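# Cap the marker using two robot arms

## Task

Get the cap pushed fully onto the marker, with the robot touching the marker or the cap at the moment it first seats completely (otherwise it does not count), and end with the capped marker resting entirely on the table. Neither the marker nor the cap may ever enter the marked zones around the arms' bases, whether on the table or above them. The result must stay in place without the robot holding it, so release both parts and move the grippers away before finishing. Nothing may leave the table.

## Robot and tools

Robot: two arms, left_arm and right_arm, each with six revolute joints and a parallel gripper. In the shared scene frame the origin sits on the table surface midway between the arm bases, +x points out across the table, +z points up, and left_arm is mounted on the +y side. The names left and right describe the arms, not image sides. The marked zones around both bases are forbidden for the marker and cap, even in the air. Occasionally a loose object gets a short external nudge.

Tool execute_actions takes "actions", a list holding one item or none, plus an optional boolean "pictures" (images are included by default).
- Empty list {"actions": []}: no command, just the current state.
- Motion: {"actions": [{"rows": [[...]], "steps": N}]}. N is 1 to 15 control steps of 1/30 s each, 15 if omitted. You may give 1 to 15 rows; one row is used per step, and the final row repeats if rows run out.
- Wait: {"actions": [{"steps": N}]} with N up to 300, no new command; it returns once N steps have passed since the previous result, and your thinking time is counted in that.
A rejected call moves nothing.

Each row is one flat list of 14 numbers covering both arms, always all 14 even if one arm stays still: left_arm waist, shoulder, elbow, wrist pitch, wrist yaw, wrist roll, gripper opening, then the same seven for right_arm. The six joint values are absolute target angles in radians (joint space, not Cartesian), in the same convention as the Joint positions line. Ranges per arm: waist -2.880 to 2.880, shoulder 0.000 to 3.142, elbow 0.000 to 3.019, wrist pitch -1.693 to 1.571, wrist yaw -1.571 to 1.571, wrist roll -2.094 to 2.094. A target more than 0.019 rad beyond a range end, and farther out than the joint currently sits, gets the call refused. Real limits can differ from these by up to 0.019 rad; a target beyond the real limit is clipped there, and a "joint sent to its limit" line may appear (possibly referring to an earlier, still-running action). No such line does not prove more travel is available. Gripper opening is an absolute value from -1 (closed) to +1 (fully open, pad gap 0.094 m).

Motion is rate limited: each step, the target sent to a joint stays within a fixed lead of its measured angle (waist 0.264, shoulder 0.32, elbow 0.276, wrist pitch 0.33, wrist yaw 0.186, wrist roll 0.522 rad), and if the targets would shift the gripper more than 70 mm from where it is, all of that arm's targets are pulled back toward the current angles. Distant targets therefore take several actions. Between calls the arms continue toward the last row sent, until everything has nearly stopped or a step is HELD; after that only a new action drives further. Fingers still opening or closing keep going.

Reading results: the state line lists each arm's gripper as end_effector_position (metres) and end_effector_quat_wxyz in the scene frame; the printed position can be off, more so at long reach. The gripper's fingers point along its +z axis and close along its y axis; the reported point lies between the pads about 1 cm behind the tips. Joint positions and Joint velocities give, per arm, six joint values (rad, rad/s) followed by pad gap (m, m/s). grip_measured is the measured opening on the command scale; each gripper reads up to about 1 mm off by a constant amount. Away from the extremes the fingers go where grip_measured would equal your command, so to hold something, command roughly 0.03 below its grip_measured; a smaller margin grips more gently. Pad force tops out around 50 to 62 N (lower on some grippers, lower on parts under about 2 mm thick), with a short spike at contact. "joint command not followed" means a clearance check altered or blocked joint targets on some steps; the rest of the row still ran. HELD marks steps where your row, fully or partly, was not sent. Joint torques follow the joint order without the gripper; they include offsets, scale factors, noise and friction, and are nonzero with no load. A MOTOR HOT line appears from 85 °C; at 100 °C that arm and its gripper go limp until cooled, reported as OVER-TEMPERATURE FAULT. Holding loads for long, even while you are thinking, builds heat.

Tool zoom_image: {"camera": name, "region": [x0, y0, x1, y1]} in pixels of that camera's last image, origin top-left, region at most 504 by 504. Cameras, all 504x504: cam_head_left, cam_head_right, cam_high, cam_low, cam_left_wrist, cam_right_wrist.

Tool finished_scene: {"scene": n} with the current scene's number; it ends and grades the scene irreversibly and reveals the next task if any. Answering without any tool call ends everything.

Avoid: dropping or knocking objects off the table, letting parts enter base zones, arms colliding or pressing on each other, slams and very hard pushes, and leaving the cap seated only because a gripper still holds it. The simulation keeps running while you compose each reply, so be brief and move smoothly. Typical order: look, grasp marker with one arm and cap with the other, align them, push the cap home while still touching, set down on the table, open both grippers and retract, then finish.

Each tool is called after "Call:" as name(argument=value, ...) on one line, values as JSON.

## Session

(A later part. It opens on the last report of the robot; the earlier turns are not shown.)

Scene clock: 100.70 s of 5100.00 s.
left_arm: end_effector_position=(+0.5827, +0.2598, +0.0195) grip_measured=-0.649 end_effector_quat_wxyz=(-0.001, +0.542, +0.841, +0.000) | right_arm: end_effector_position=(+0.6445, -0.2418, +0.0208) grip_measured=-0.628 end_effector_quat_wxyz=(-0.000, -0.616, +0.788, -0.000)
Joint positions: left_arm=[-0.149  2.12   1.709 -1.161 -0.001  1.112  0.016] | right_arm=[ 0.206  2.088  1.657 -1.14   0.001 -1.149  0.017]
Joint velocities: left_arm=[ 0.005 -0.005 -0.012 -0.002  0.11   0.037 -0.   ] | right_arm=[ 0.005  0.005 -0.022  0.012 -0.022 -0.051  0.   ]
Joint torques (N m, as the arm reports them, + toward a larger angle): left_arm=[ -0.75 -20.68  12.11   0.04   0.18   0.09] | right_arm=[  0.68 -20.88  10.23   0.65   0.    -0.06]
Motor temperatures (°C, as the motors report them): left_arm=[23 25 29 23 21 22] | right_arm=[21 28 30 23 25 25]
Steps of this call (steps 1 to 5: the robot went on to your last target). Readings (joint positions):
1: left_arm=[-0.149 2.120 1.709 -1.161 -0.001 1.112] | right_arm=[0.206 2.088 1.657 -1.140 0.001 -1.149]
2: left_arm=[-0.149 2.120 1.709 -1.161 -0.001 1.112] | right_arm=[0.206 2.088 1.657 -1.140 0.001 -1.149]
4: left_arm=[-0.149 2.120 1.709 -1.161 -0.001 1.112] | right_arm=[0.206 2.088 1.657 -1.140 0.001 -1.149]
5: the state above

Call:
execute_actions(actions=[{"rows":[[-0.155,2.117,1.74,-1.16,0,1.122,0,0.2,2.11,1.664,-1.124,0,-1.16,0]],"steps":9}], pictures=false)

Call:
execute_actions(actions=[{"rows":[[-0.155,2.02,1.73,-1.2,0,1.122,0,0.2,2.0,1.67,-1.17,0,-1.16,0]],"steps":12}], pictures=false)

Call:
execute_actions(actions=[{"rows":[[-0.07,2.02,1.68,-1.14,0.22,-0.4,0,0.14,2.0,1.65,-1.12,-0.22,0.4,0]],"steps":15}], pictures=false)

Call:
execute_actions(actions=[{"rows":[[0.005,2.03,1.631,-1.079,0.452,-1.911,0,0.085,2.04,1.626,-1.08,-0.452,1.912,0]],"steps":15}], pictures=false)

Call:
execute_actions(actions=[{"steps":10}], pictures=false)

Call:
execute_actions(actions=[{"rows":[[0.005,2.06,1.631,-1.079,0.452,-1.911,0,0.085,2.085,1.626,-1.08,-0.452,1.912,0]],"steps":15}])

Scene clock: 119.33 s of 5100.00 s.
left_arm: end_effector_position=(+0.5827, +0.2598, +0.0195) grip_measured=-0.003 end_effector_quat_wxyz=(-0.001, +0.542, +0.841, +0.000) | right_arm: end_effector_position=(+0.6445, -0.2418, +0.0208) grip_measured=-0.003 end_effector_quat_wxyz=(-0.000, -0.616, +0.788, -0.000)
Joint positions: left_arm=[-0.149  2.12   1.709 -1.161 -0.001  1.112  0.047] | right_arm=[ 0.206  2.088  1.657 -1.14   0.001 -1.149  0.047]
Joint velocities: left_arm=[-0.005 -0.015 -0.032 -0.002 -0.022  0.037  0.001] | right_arm=[-0.005 -0.005  0.002 -0.007  0.051 -0.037 -0.   ]
Joint torques (N m, as the arm reports them, + toward a larger angle): left_arm=[ -0.81 -20.71  12.12   0.04   0.19   0.09] | right_arm=[  0.79 -20.91  10.38   0.63  -0.06  -0.02]
Motor temperatures (°C, as the motors report them): left_arm=[23 25 29 23 21 22] | right_arm=[21 28 29 23 25 25]
Steps of this call (steps 1 to 15: the robot went on to your last target; steps 16 to 90: nothing new was sent; then 15.33 s passed at rest; steps 91 to 99: all 9 steps of this action). Readings (joint positions):
91: left_arm=[-0.149 2.120 1.709 -1.161 -0.001 1.112] | right_arm=[0.206 2.088 1.657 -1.140 0.001 -1.149]
92: left_arm=[-0.149 2.120 1.709 -1.161 -0.001 1.112] | right_arm=[0.206 2.088 1.657 -1.140 0.001 -1.149]
94: left_arm=[-0.149 2.120 1.709 -1.161 -0.001 1.112] | right_arm=[0.206 2.088 1.657 -1.140 0.001 -1.149]
98: left_arm=[-0.149 2.120 1.709 -1.161 -0.001 1.112] | right_arm=[0.206 2.088 1.657 -1.140 0.001 -1.149]
99: the state above

Scene clock: 119.73 s of 5100.00 s.
left_arm: end_effector_position=(+0.5851, +0.2598, +0.0851) grip_measured=-0.003 end_effector_quat_wxyz=(+0.035, +0.541, +0.840, +0.022) | right_arm: end_effector_position=(+0.6480, -0.2412, +0.0713) grip_measured=-0.003 end_effector_quat_wxyz=(+0.031, -0.616, +0.787, -0.017)
Joint positions: left_arm=[-0.149  2.011  1.708 -1.185 -0.001  1.112  0.047] | right_arm=[ 0.206  2.002  1.656 -1.154  0.001 -1.149  0.047]
Joint velocities: left_arm=[-0.005 -0.024  0.002  0.017 -0.051  0.007  0.   ] | right_arm=[-0.015 -0.044 -0.027 -0.007 -0.037 -0.022 -0.001]
Joint torques (N m, as the arm reports them, + toward a larger angle): left_arm=[ -0.77 -18.39  11.83  -0.51   0.18   0.08] | right_arm=[  0.3  -22.67  11.17  -0.24  -0.02  -0.03]
Motor temperatures (°C, as the motors report them): left_arm=[23 25 29 23 21 22] | right_arm=[21 28 29 23 25 25]
Steps of this call (steps 1 to 12: all 12 steps of this action). Readings (joint positions):
1: left_arm=[-0.149 2.115 1.709 -1.165 -0.001 1.112] | right_arm=[0.206 2.084 1.657 -1.142 0.001 -1.149]
2: left_arm=[-0.149 2.109 1.708 -1.174 -0.001 1.112] | right_arm=[0.206 2.080 1.656 -1.147 0.001 -1.149]
4: left_arm=[-0.149 2.087 1.708 -1.182 -0.001 1.112] | right_arm=[0.206 2.063 1.656 -1.153 0.001 -1.149]
8: left_arm=[-0.149 2.034 1.708 -1.185 -0.001 1.112] | right_arm=[0.206 2.022 1.656 -1.154 0.001 -1.149]
12: the state above

Scene clock: 120.23 s of 5100.00 s.
left_arm: end_effector_position=(+0.5822, +0.2748, +0.0737) grip_measured=-0.002 end_effector_quat_wxyz=(+0.027, -0.128, +0.985, -0.111) | right_arm: end_effector_position=(+0.6529, -0.2493, +0.0747) grip_measured=-0.002 end_effector_quat_wxyz=(+0.025, +0.042, +0.992, +0.113)
Joint positions: left_arm=[-0.065  2.02   1.68  -1.157  0.218 -0.216  0.047] | right_arm=[ 0.132  2.002  1.653 -1.138 -0.217  0.198  0.047]
Joint velocities: left_arm=[-0.015 -0.005 -0.012 -0.007 -0.051 -1.238 -0.001] | right_arm=[ 0.024 -0.005  0.017 -0.012 -0.095  1.282 -0.001]
Joint torques (N m, as the arm reports them, + toward a larger angle): left_arm=[ -0.54 -19.55   9.58   0.91   0.25  -0.09] | right_arm=[  1.92 -22.48   9.81   0.87  -0.15   0.13]
Motor temperatures (°C, as the motors report them): left_arm=[23 25 29 23 21 22] | right_arm=[21 28 29 23 25 25]
Steps of this call (steps 1 to 15: all 15 steps of this action). Readings (joint positions):
1: left_arm=[-0.143 2.011 1.704 -1.179 0.093 1.030] | right_arm=[0.200 2.002 1.656 -1.152 -0.093 -1.067]
2: left_arm=[-0.137 2.011 1.698 -1.170 0.170 0.930] | right_arm=[0.194 2.002 1.655 -1.147 -0.169 -0.967]
4: left_arm=[-0.120 2.013 1.687 -1.161 0.213 0.732] | right_arm=[0.178 2.002 1.653 -1.141 -0.212 -0.770]
8: left_arm=[-0.081 2.018 1.680 -1.159 0.217 0.336] | right_arm=[0.144 2.002 1.653 -1.139 -0.217 -0.374]
15: the state above

Scene clock: 120.73 s of 5100.00 s.
left_arm: end_effector_position=(+0.5797, +0.2821, +0.0614) grip_measured=-0.002 end_effector_quat_wxyz=(+0.128, +0.747, -0.625, +0.186) | right_arm: end_effector_position=(+0.6529, -0.2423, +0.0712) grip_measured=-0.002 end_effector_quat_wxyz=(-0.139, +0.683, +0.694, +0.179)
Joint positions: left_arm=[ 0.007  2.033  1.63  -1.096  0.45  -1.642  0.047] | right_arm=[ 0.082  2.014  1.627 -1.099 -0.45   1.63   0.047]
Joint velocities: left_arm=[ 0.005  0.005  0.007 -0.017 -0.037 -1.707 -0.   ] | right_arm=[ 0.005 -0.005 -0.012 -0.002  0.022  1.868  0.   ]
Joint torques (N m, as the arm reports them, + toward a larger angle): left_arm=[ -0.69 -19.94   9.38   0.82   0.35  -0.13] | right_arm=[  1.23 -19.76   9.68   0.77  -0.23   0.13]
Motor temperatures (°C, as the motors report them): left_arm=[23 25 29 23 21 22] | right_arm=[21 28 29 23 25 25]
Steps of this call (steps 1 to 15: all 15 steps of this action). Readings (joint positions):
1: left_arm=[-0.059 2.019 1.671 -1.142 0.312 -0.306] | right_arm=[0.127 2.002 1.648 -1.129 -0.311 0.289]
2: left_arm=[-0.053 2.018 1.661 -1.122 0.395 -0.405] | right_arm=[0.123 2.002 1.643 -1.116 -0.393 0.388]
4: left_arm=[-0.038 2.019 1.643 -1.104 0.443 -0.602] | right_arm=[0.113 2.004 1.634 -1.103 -0.443 0.585]
8: left_arm=[-0.005 2.029 1.630 -1.099 0.448 -1.000] | right_arm=[0.091 2.012 1.628 -1.100 -0.449 0.981]
15: the state above

Scene clock: 121.07 s of 5100.00 s.
left_arm: end_effector_position=(+0.5797, +0.2820, +0.0614) grip_measured=-0.002 end_effector_quat_wxyz=(+0.149, +0.815, -0.534, +0.170) | right_arm: end_effector_position=(+0.6529, -0.2423, +0.0712) grip_measured=-0.002 end_effector_quat_wxyz=(-0.159, +0.762, +0.606, +0.161)
Joint positions: left_arm=[ 0.007  2.033  1.63  -1.096  0.45  -1.874  0.047] | right_arm=[ 0.082  2.014  1.627 -1.099 -0.45   1.872  0.047]
Joint velocities: left_arm=[-0.005  0.005 -0.002  0.002 -0.007 -0.183  0.   ] | right_arm=[-0.015 -0.005 -0.012 -0.002 -0.095  0.212 -0.001]
Joint torques (N m, as the arm reports them, + toward a larger angle): left_arm=[ -0.45 -19.69   9.37   0.8    0.34  -0.14] | right_arm=[  0.28 -20.35   9.86   0.95  -0.21   0.18]
Motor temperatures (°C, as the motors report them): left_arm=[23 25 29 23 21 22] | right_arm=[21 28 29 23 25 25]
Steps of this call (steps 1 to 10: the robot went on to your last target). Readings (joint positions):
1: left_arm=[0.007 2.033 1.630 -1.096 0.450 -1.694] | right_arm=[0.082 2.014 1.627 -1.099 -0.450 1.684]
2: left_arm=[0.007 2.033 1.630 -1.096 0.450 -1.736] | right_arm=[0.082 2.014 1.627 -1.099 -0.450 1.728]
4: left_arm=[0.007 2.033 1.630 -1.096 0.450 -1.795] | right_arm=[0.082 2.014 1.627 -1.099 -0.450 1.791]
8: left_arm=[0.007 2.033 1.630 -1.096 0.450 -1.858] | right_arm=[0.082 2.014 1.627 -1.099 -0.450 1.856]
10: the state above

Scene clock: 121.57 s of 5100.00 s.
left_arm: end_effector_position=(+0.5778, +0.2818, +0.0448) grip_measured=-0.002 end_effector_quat_wxyz=(+0.159, +0.823, -0.521, +0.158) | right_arm: end_effector_position=(+0.6481, -0.2425, +0.0382) grip_measured=-0.002 end_effector_quat_wxyz=(-0.177, +0.775, +0.591, +0.137)
Joint positions: left_arm=[ 0.007  2.06   1.63  -1.095  0.45  -1.9    0.047] | right_arm=[ 0.082  2.068  1.624 -1.096 -0.45   1.9    0.047]
Joint velocities: left_arm=[ 0.005 -0.005  0.007  0.002 -0.022 -0.022 -0.   ] | right_arm=[ 0.005 -0.005 -0.007 -0.012  0.037  0.037 -0.   ]
Joint torques (N m, as the arm reports them, + toward a larger angle): left_arm=[ -0.44 -19.6    9.25   0.68   0.33  -0.16] | right_arm=[  0.98 -20.19   9.79   0.53  -0.2    0.16]
Motor temperatures (°C, as the motors report them): left_arm=[23 25 29 23 21 22] | right_arm=[21 28 29 23 25 25]
Steps of this call (steps 1 to 15: all 15 steps of this action). Readings (joint positions):
1: left_arm=[0.007 2.034 1.630 -1.096 0.450 -1.879] | right_arm=[0.082 2.017 1.627 -1.099 -0.450 1.878]
2: left_arm=[0.007 2.036 1.630 -1.095 0.450 -1.883] | right_arm=[0.082 2.020 1.627 -1.096 -0.450 1.883]
4: left_arm=[0.007 2.042 1.630 -1.095 0.450 -1.890] | right_arm=[0.082 2.032 1.627 -1.096 -0.450 1.889]
8: left_arm=[0.007 2.055 1.630 -1.095 0.450 -1.896] | right_arm=[0.082 2.059 1.626 -1.096 -0.450 1.896]
15: the state above

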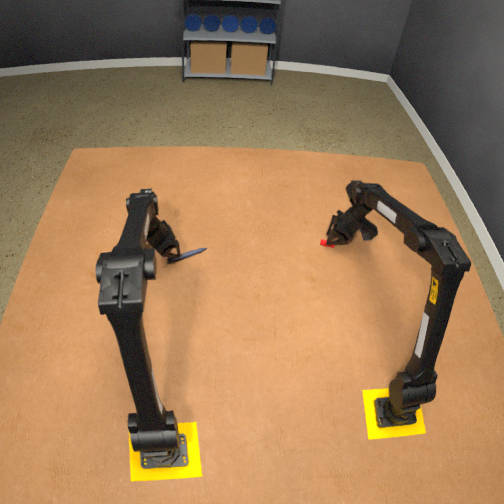

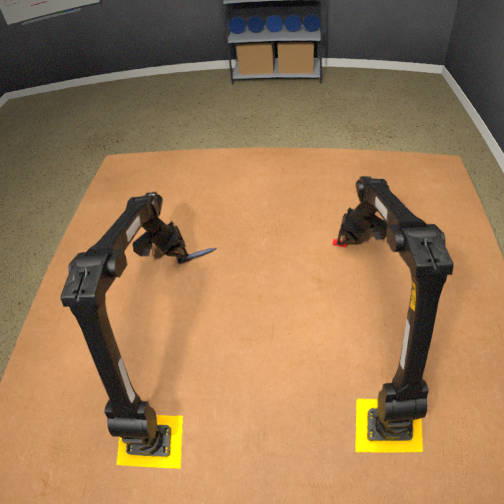

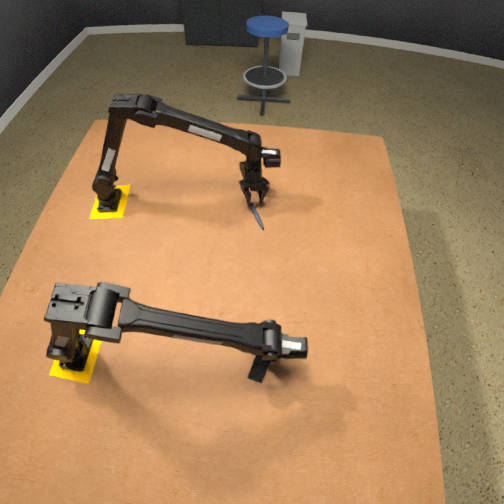

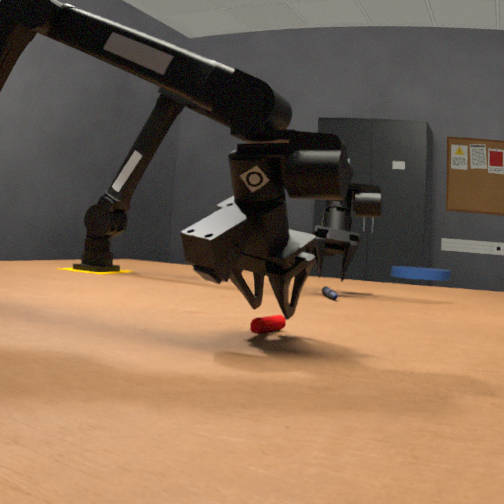

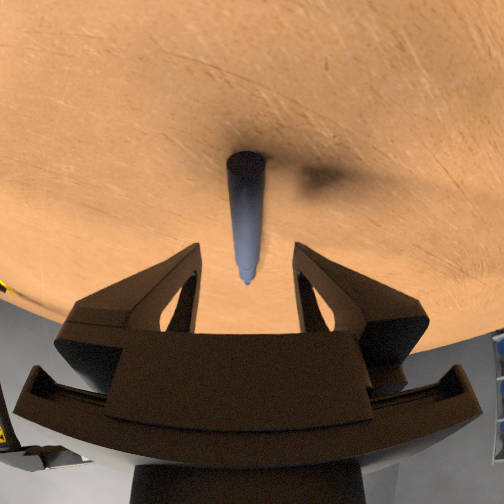

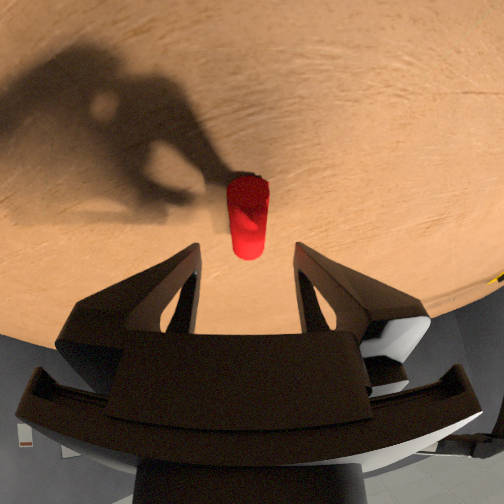

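Call:
execute_actions(actions=[{"rows":[[0.005,2.088,1.64,-1.079,0.452,-1.911,-0.3,0.085,2.123,1.635,-1.08,-0.452,1.912,-0.3]],"steps":13}], pictures=false)

Call:
execute_actions(actions=[{"rows":[[0.005,2.109,1.64,-1.075,0.452,-1.911,-0.4,0.085,2.123,1.635,-1.08,-0.452,1.912,-0.4]],"steps":15}])

Call:
zoom_image(camera="cam_low", region=[220,250,370,350])

Scene clock: 132.20 s of 5100.00 s.
left_arm: end_effector_position=(+0.5753, +0.2815, +0.0280) grip_measured=-0.297 end_effector_quat_wxyz=(+0.168, +0.826, -0.518, +0.147) | right_arm: end_effector_position=(+0.6453, -0.2424, +0.0203) grip_measured=-0.298 end_effector_quat_wxyz=(-0.185, +0.777, +0.588, +0.126)
Joint positions: left_arm=[ 0.007  2.089  1.63  -1.094  0.45  -1.901  0.033] | right_arm=[ 0.082  2.098  1.624 -1.095 -0.452  1.901  0.033]
Joint velocities: left_arm=[-0.024 -0.015  0.007 -0.027 -0.037 -0.051  0.   ] | right_arm=[ 0.005 -0.005 -0.007  0.002 -0.051  0.066 -0.001]
Joint torques (N m, as the arm reports them, + toward a larger angle): left_arm=[ -0.4  -19.88   9.95   0.55   0.35  -0.16] | right_arm=[  1.78 -21.13  10.48   0.47  -0.18   0.22]
Motor temperatures (°C, as the motors report them): left_arm=[23 25 28 23 21 22] | right_arm=[21 28 29 23 25 25]
Steps of this call (steps 1 to 15: the robot went on to your last target; steps 16 to 90: nothing new was sent; then 7.20 s passed at rest; steps 91 to 103: all 13 steps of this action). Readings (joint positions):
91: left_arm=[0.007 2.062 1.630 -1.095 0.450 -1.901] | right_arm=[0.082 2.070 1.624 -1.096 -0.450 1.901]
92: left_arm=[0.007 2.063 1.630 -1.094 0.450 -1.901] | right_arm=[0.082 2.071 1.624 -1.095 -0.450 1.901]
94: left_arm=[0.007 2.070 1.630 -1.094 0.450 -1.901] | right_arm=[0.082 2.078 1.624 -1.095 -0.450 1.901]
98: left_arm=[0.007 2.084 1.630 -1.094 0.450 -1.901] | right_arm=[0.082 2.095 1.624 -1.095 -0.450 1.901]
103: the state above

Scene clock: 132.70 s of 5100.00 s.
left_arm: end_effector_position=(+0.5741, +0.2813, +0.0174) grip_measured=-0.397 end_effector_quat_wxyz=(+0.172, +0.826, -0.517, +0.142) | right_arm: end_effector_position=(+0.6453, -0.2424, +0.0203) grip_measured=-0.397 end_effector_quat_wxyz=(-0.185, +0.777, +0.588, +0.126)
Joint positions: left_arm=[ 0.007  2.107  1.63  -1.091  0.45  -1.901  0.028] | right_arm=[ 0.082  2.098  1.624 -1.095 -0.452  1.901  0.028]
Joint velocities: left_arm=[-0.015 -0.005 -0.017 -0.017 -0.037  0.007  0.001] | right_arm=[-0.015 -0.005  0.012  0.007 -0.051  0.007  0.001]
Joint torques (N m, as the arm reports them, + toward a larger angle): left_arm=[ -0.43 -19.55   9.85   0.63   0.34  -0.16] | right_arm=[  1.06 -20.88  10.44   0.53  -0.16   0.14]
Motor temperatures (°C, as the motors report them): left_arm=[23 25 28 23 21 22] | right_arm=[21 28 29 23 25 25]
Steps of this call (steps 1 to 15: all 15 steps of this action). Readings (joint positions):
1: left_arm=[0.007 2.089 1.630 -1.093 0.450 -1.901] | right_arm=[0.082 2.098 1.624 -1.095 -0.452 1.901]
2: left_arm=[0.007 2.090 1.630 -1.092 0.450 -1.901] | right_arm=[0.082 2.098 1.624 -1.095 -0.452 1.901]
4: left_arm=[0.007 2.094 1.630 -1.091 0.450 -1.901] | right_arm=[0.082 2.098 1.624 -1.095 -0.452 1.901]
8: left_arm=[0.007 2.103 1.630 -1.091 0.450 -1.901] | right_arm=[0.082 2.098 1.624 -1.095 -0.452 1.901]
15: the state above

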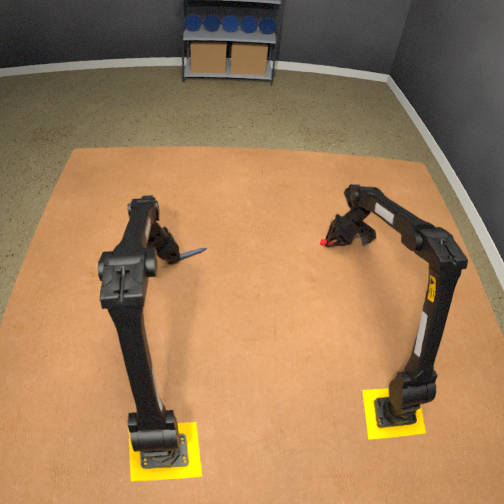

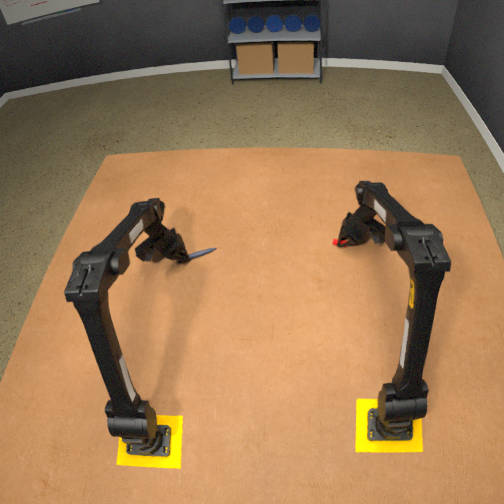

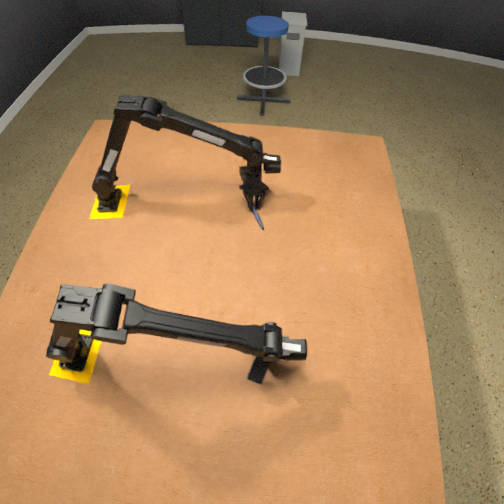

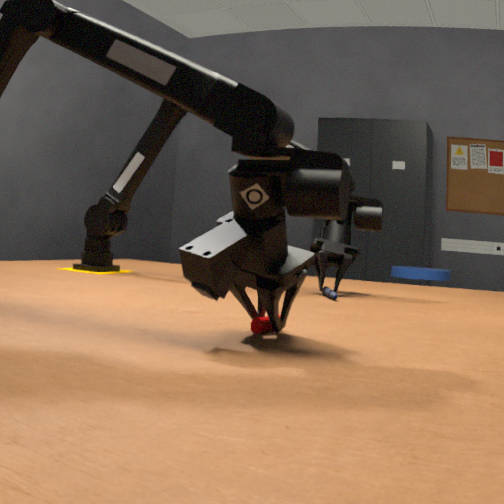

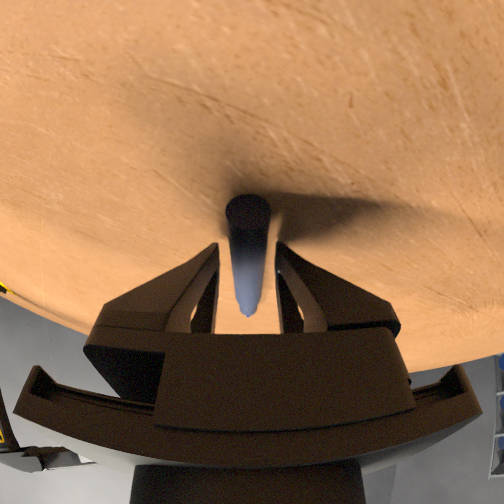

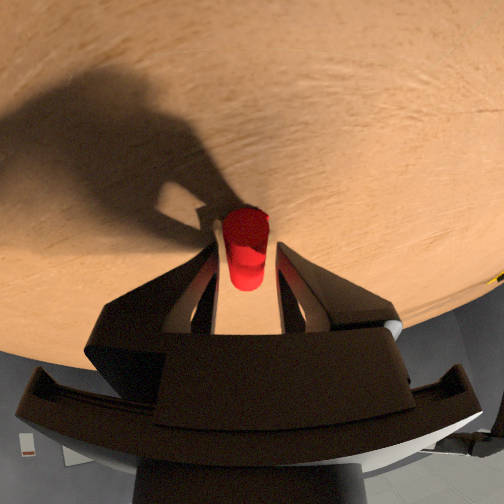

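Region (220, 250, 370, 350) of cam_low's 504x504 image, scaled by 3.360, with more detail than that image has.

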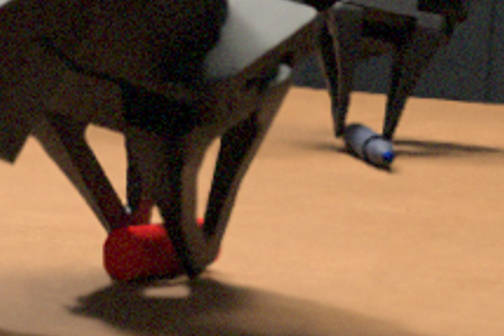

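Call:
execute_actions(actions=[])

Call:
execute_actions(actions=[{"rows":[[0.005,2.117,1.64,-1.075,0.452,-1.911,-0.55,0.085,2.123,1.635,-1.08,-0.452,1.912,-0.55],[0.005,2.117,1.64,-1.075,0.452,-1.911,-0.55,0.085,2.123,1.635,-1.08,-0.452,1.912,-0.55],[0.005,2.117,1.64,-1.075,0.452,-1.911,-0.55,0.085,2.123,1.635,-1.08,-0.452,1.912,-0.55],[0.005,2.117,1.64,-1.075,0.452,-1.911,-0.55,0.085,2.123,1.635,-1.08,-0.452,1.912,-0.55],[0.005,2.117,1.64,-1.075,0.452,-1.911,-0.55,0.085,2.123,1.635,-1.08,-0.452,1.912,-0.55],[0.005,2.117,1.64,-1.075,0.452,-1.911,-0.55,0.085,2.123,1.635,-1.08,-0.452,1.912,-0.55],[0.005,2.117,1.64,-1.075,0.452,-1.911,-0.55,0.085,2.123,1.635,-1.08,-0.452,1.912,-0.55],[0.005,2.117,1.64,-1.075,0.452,-1.911,-0.55,0.085,2.123,1.635,-1.08,-0.452,1.912,-0.55],[0.005,2.117,1.64,-1.075,0.452,-1.911,-0.68,0.085,2.123,1.635,-1.08,-0.452,1.912,-0.67]],"steps":15}])

Scene clock: 167.77 s of 5100.00 s.
left_arm: end_effector_position=(+0.5741, +0.2813, +0.0174) grip_measured=-0.397 end_effector_quat_wxyz=(+0.172, +0.826, -0.517, +0.142) | right_arm: end_effector_position=(+0.6453, -0.2424, +0.0203) grip_measured=-0.397 end_effector_quat_wxyz=(-0.185, +0.777, +0.588, +0.126)
Joint positions: left_arm=[ 0.007  2.107  1.63  -1.091  0.45  -1.901  0.028] | right_arm=[ 0.082  2.098  1.624 -1.095 -0.452  1.901  0.028]
Joint velocities: left_arm=[ 0.005 -0.015  0.007  0.012 -0.051  0.007 -0.   ] | right_arm=[-0.024 -0.005 -0.002 -0.002  0.007  0.066  0.001]
Joint torques (N m, as the arm reports them, + toward a larger angle): left_arm=[ -0.46 -19.73   9.79   0.6    0.35  -0.15] | right_arm=[  1.34 -20.45  10.44   0.52  -0.17   0.18]
Motor temperatures (°C, as the motors report them): left_arm=[23 25 28 23 21 22] | right_arm=[21 28 29 23 25 25]
Steps of this call (steps 1 to 15: the robot went on to your last target; steps 16 to 90: nothing new was sent; then 32.07 s passed at rest). Readings (joint positions):
1: left_arm=[0.007 2.107 1.630 -1.091 0.450 -1.901] | right_arm=[0.082 2.098 1.624 -1.095 -0.452 1.901]
2: left_arm=[0.007 2.107 1.630 -1.091 0.450 -1.901] | right_arm=[0.082 2.098 1.624 -1.095 -0.452 1.901]
4: left_arm=[0.007 2.107 1.630 -1.091 0.450 -1.901] | right_arm=[0.082 2.098 1.624 -1.095 -0.452 1.901]
8: left_arm=[0.007 2.107 1.630 -1.091 0.450 -1.901] | right_arm=[0.082 2.098 1.624 -1.095 -0.452 1.901]
90: the state above
All arms were judged still, so your last target was given up. Only a new action makes them travel on or press farther. Fingers that are still opening or closing keep moving.

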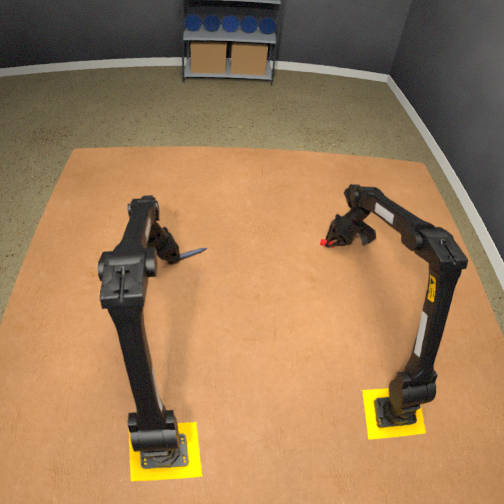

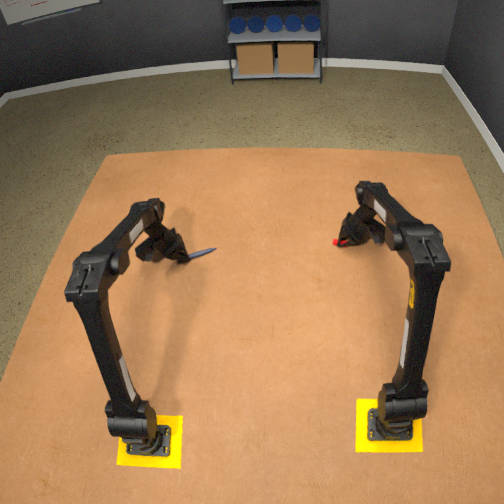

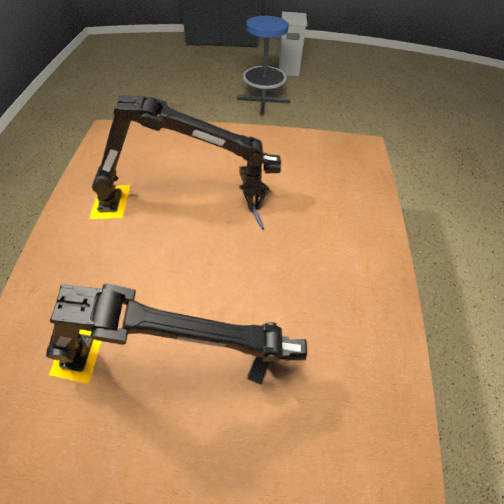

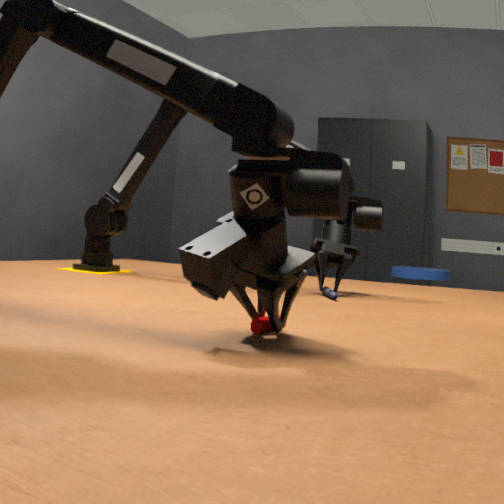

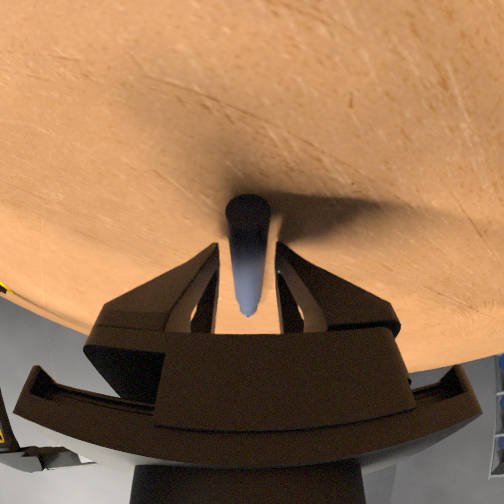

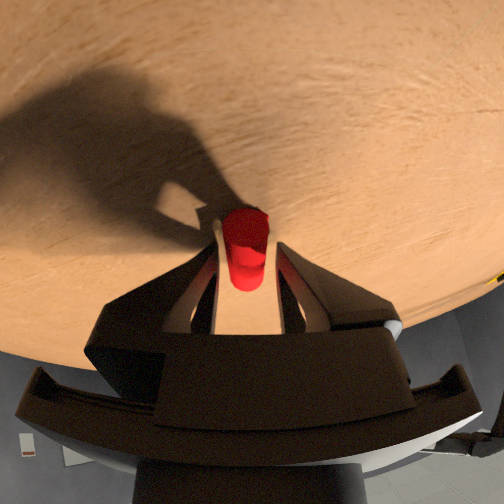

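Scene clock: 168.27 s of 5100.00 s.
left_arm: end_effector_position=(+0.5737, +0.2813, +0.0152) grip_measured=-0.642 end_effector_quat_wxyz=(+0.174, +0.827, -0.516, +0.140) | right_arm: end_effector_position=(+0.6453, -0.2424, +0.0203) grip_measured=-0.633 end_effector_quat_wxyz=(-0.185, +0.777, +0.588, +0.126)
Joint positions: left_arm=[ 0.007  2.11   1.63  -1.091  0.45  -1.901  0.017] | right_arm=[ 0.082  2.098  1.624 -1.095 -0.452  1.901  0.017]
Joint velocities: left_arm=[-0.015 -0.015  0.002 -0.007  0.051 -0.022  0.001] | right_arm=[ 0.005 -0.015 -0.007 -0.002  0.007  0.066 -0.001]
Joint torques (N m, as the arm reports them, + toward a larger angle): left_arm=[ -0.47 -19.33   9.78   0.62   0.34  -0.16] | right_arm=[  0.79 -21.19  10.51   0.55  -0.17   0.13]
Motor temperatures (°C, as the motors report them): left_arm=[23 25 28 23 21 22] | right_arm=[21 28 29 23 25 25]
Steps of this call (steps 1 to 15: all 15 steps of this action). Readings (joint positions):
1: left_arm=[0.007 2.107 1.630 -1.091 0.450 -1.901] | right_arm=[0.082 2.098 1.624 -1.095 -0.452 1.901]
2: left_arm=[0.007 2.107 1.630 -1.091 0.450 -1.901] | right_arm=[0.082 2.098 1.624 -1.095 -0.452 1.901]
4: left_arm=[0.007 2.108 1.630 -1.091 0.450 -1.901] | right_arm=[0.082 2.098 1.624 -1.095 -0.452 1.901]
8: left_arm=[0.007 2.110 1.630 -1.091 0.450 -1.901] | right_arm=[0.082 2.098 1.624 -1.095 -0.452 1.901]
15: the state above

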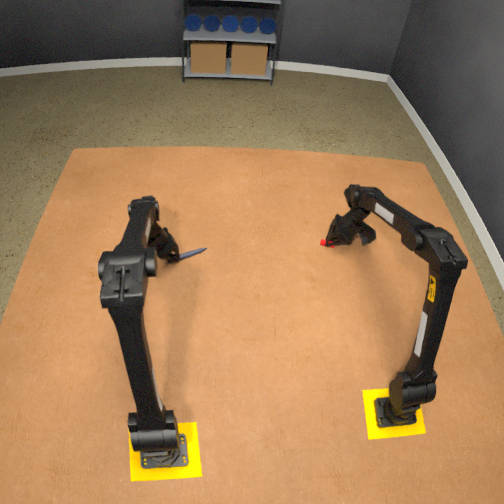

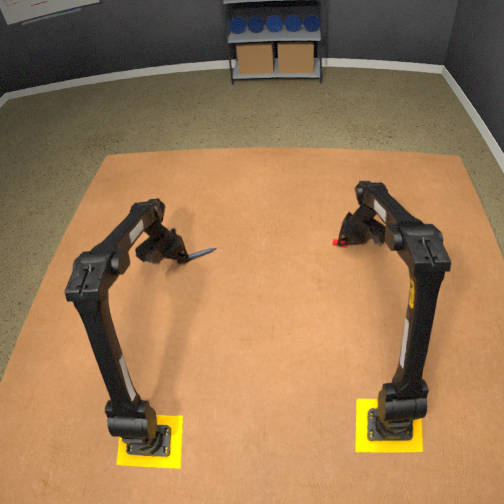

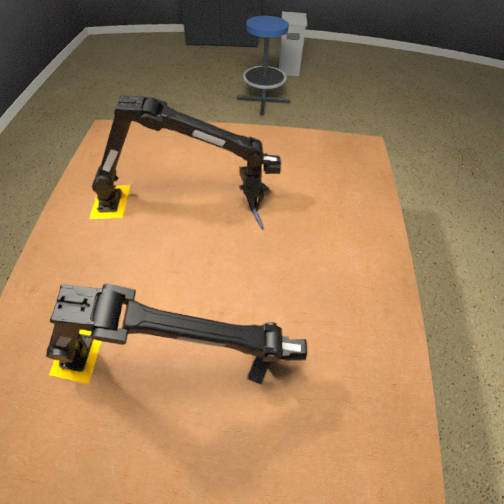

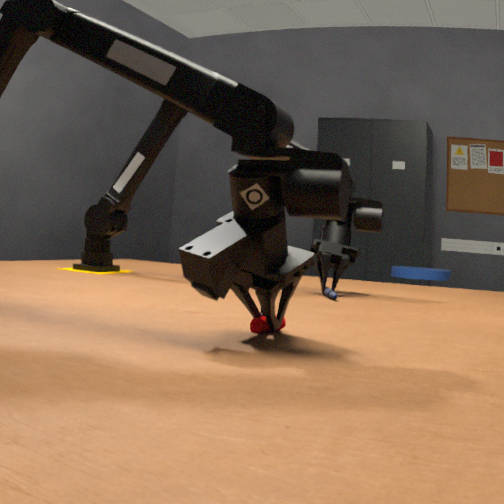

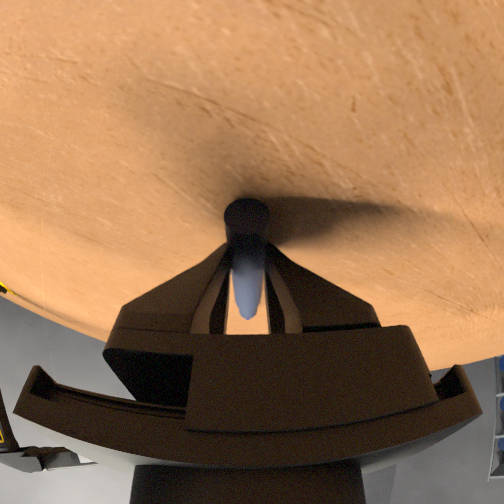

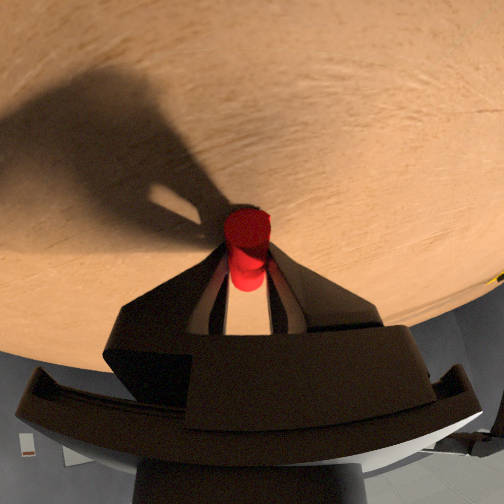

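Call:
execute_actions(actions=[{"rows":[[0.005,2.117,1.64,-1.075,0.452,-1.911,-0.68,0.085,2.123,1.635,-1.08,-0.452,1.912,-0.52],[0.005,2.117,1.64,-1.075,0.452,-1.911,-0.68,0.085,2.123,1.635,-1.08,-0.452,1.912,-0.52],[0.005,2.117,1.64,-1.075,0.452,-1.911,-0.68,0.085,2.123,1.635,-1.08,-0.452,1.912,-0.52],[0.005,2.117,1.64,-1.075,0.452,-1.911,-0.68,0.085,2.123,1.635,-1.08,-0.452,1.912,-0.52],[0.005,2.117,1.64,-1.075,0.452,-1.911,-0.68,0.085,2.138,1.635,-1.08,-0.452,1.912,-0.52]],"steps":15}], pictures=false)

Call:
execute_actions(actions=[{"rows":[[0.005,2.117,1.64,-1.075,0.452,-1.911,-0.68,0.085,2.138,1.635,-1.08,-0.452,1.912,-0.67]],"steps":12}])

Call:
zoom_image(camera="cam_low", region=[220,260,360,350])

Scene clock: 183.83 s of 5100.00 s.
left_arm: end_effector_position=(+0.5737, +0.2813, +0.0152) grip_measured=-0.642 end_effector_quat_wxyz=(+0.174, +0.827, -0.516, +0.140) | right_arm: end_effector_position=(+0.6451, -0.2424, +0.0192) grip_measured=-0.522 end_effector_quat_wxyz=(-0.186, +0.777, +0.588, +0.125)
Joint positions: left_arm=[ 0.007  2.11   1.63  -1.091  0.45  -1.901  0.017] | right_arm=[ 0.082  2.1    1.624 -1.095 -0.452  1.901  0.022]
Joint velocities: left_arm=[0.005 0.005 0.012 0.002 0.066 0.051 0.   ] | right_arm=[-0.005 -0.015 -0.007  0.007  0.007 -0.037  0.   ]
Joint torques (N m, as the arm reports them, + toward a larger angle): left_arm=[ -0.44 -19.33   9.74   0.59   0.34  -0.16] | right_arm=[  0.79 -19.43  10.4    0.57  -0.13   0.15]
Motor temperatures (°C, as the motors report them): left_arm=[23 25 28 23 21 22] | right_arm=[21 28 29 23 25 25]
Steps of this call (steps 1 to 15: the robot went on to your last target; steps 16 to 90: nothing new was sent; then 12.07 s passed at rest; steps 91 to 105: all 15 steps of this action). Readings (joint positions):
91: left_arm=[0.007 2.110 1.630 -1.091 0.450 -1.901] | right_arm=[0.082 2.098 1.624 -1.095 -0.452 1.901]
92: left_arm=[0.007 2.110 1.630 -1.091 0.450 -1.901] | right_arm=[0.082 2.098 1.624 -1.095 -0.452 1.901]
94: left_arm=[0.007 2.110 1.630 -1.091 0.450 -1.901] | right_arm=[0.082 2.098 1.624 -1.095 -0.452 1.901]
98: left_arm=[0.007 2.110 1.630 -1.091 0.450 -1.901] | right_arm=[0.082 2.100 1.624 -1.095 -0.452 1.901]
105: the state above

Scene clock: 184.23 s of 5100.00 s.
left_arm: end_effector_position=(+0.5737, +0.2813, +0.0152) grip_measured=-0.642 end_effector_quat_wxyz=(+0.174, +0.827, -0.516, +0.140) | right_arm: end_effector_position=(+0.6451, -0.2424, +0.0192) grip_measured=-0.633 end_effector_quat_wxyz=(-0.186, +0.777, +0.588, +0.125)
Joint positions: left_arm=[ 0.007  2.11   1.63  -1.091  0.45  -1.901  0.017] | right_arm=[ 0.082  2.1    1.624 -1.095 -0.452  1.901  0.017]
Joint velocities: left_arm=[-0.005 -0.015  0.012  0.017 -0.11  -0.022 -0.001] | right_arm=[-0.005 -0.005  0.007  0.002  0.007 -0.081 -0.001]
Joint torques (N m, as the arm reports them, + toward a larger angle): left_arm=[ -0.47 -19.35   9.76   0.62   0.34  -0.15] | right_arm=[  1.23 -19.36  10.4    0.61  -0.17   0.19]
Motor temperatures (°C, as the motors report them): left_arm=[23 25 28 23 21 22] | right_arm=[21 28 29 23 25 25]
Steps of this call (steps 1 to 12: all 12 steps of this action). Readings (joint positions):
1: left_arm=[0.007 2.110 1.630 -1.091 0.450 -1.901] | right_arm=[0.082 2.100 1.624 -1.095 -0.452 1.901]
2: left_arm=[0.007 2.110 1.630 -1.091 0.450 -1.901] | right_arm=[0.082 2.100 1.624 -1.095 -0.452 1.901]
4: left_arm=[0.007 2.110 1.630 -1.091 0.450 -1.901] | right_arm=[0.082 2.100 1.624 -1.095 -0.452 1.901]
8: left_arm=[0.007 2.110 1.630 -1.091 0.450 -1.901] | right_arm=[0.082 2.100 1.624 -1.095 -0.452 1.901]
12: the state above

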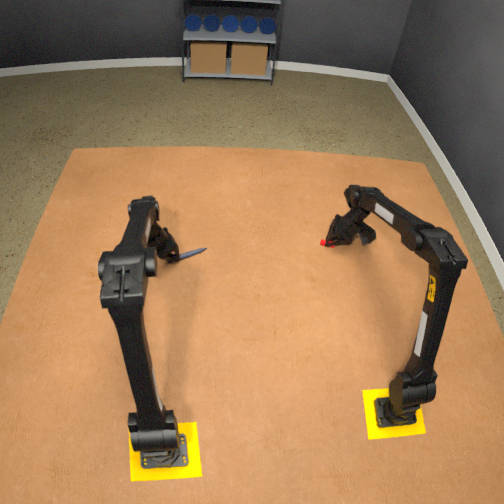

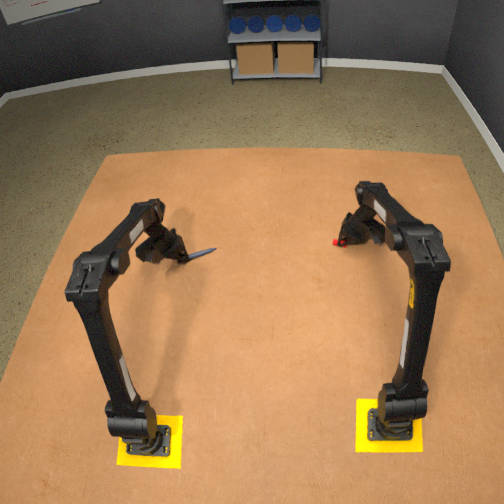

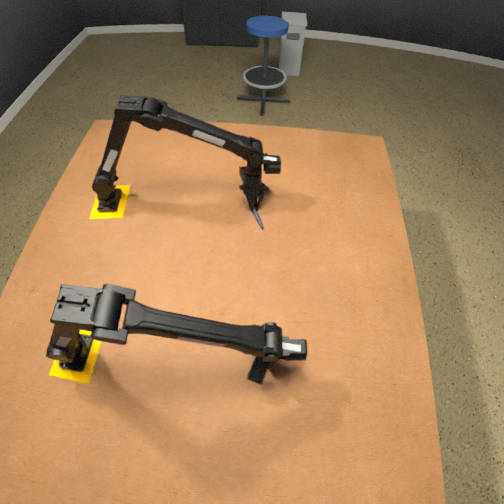

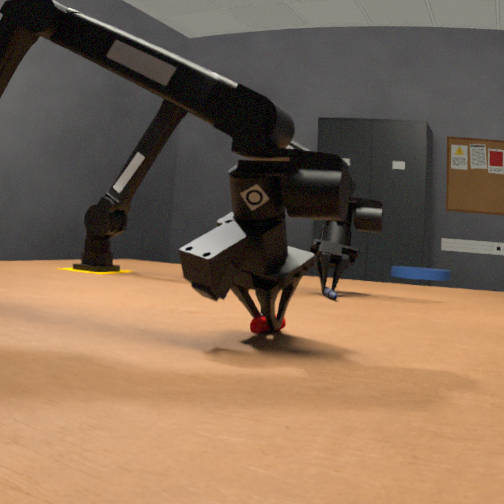

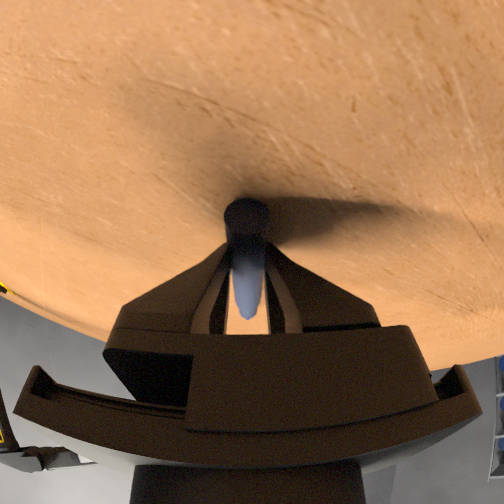

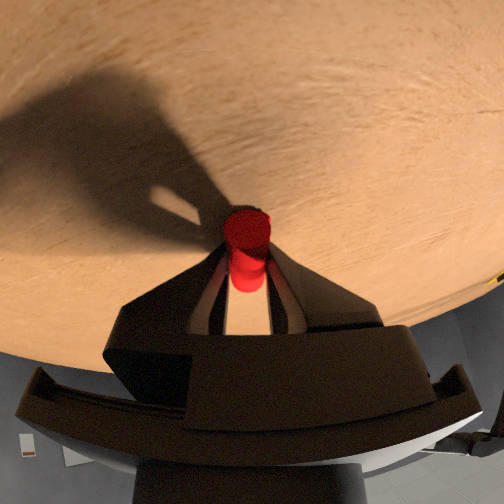

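Region (220, 260, 360, 350) of cam_low's 504x504 image, scaled by 3.600, with more detail than that image has; it fills the top 324 rows of this view, and the rest is white.

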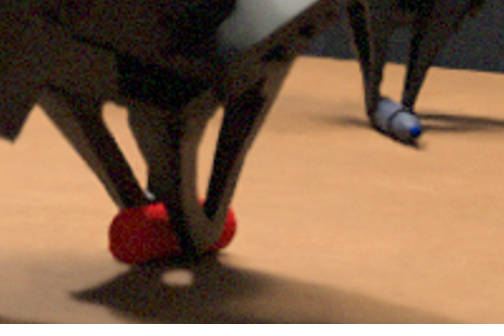

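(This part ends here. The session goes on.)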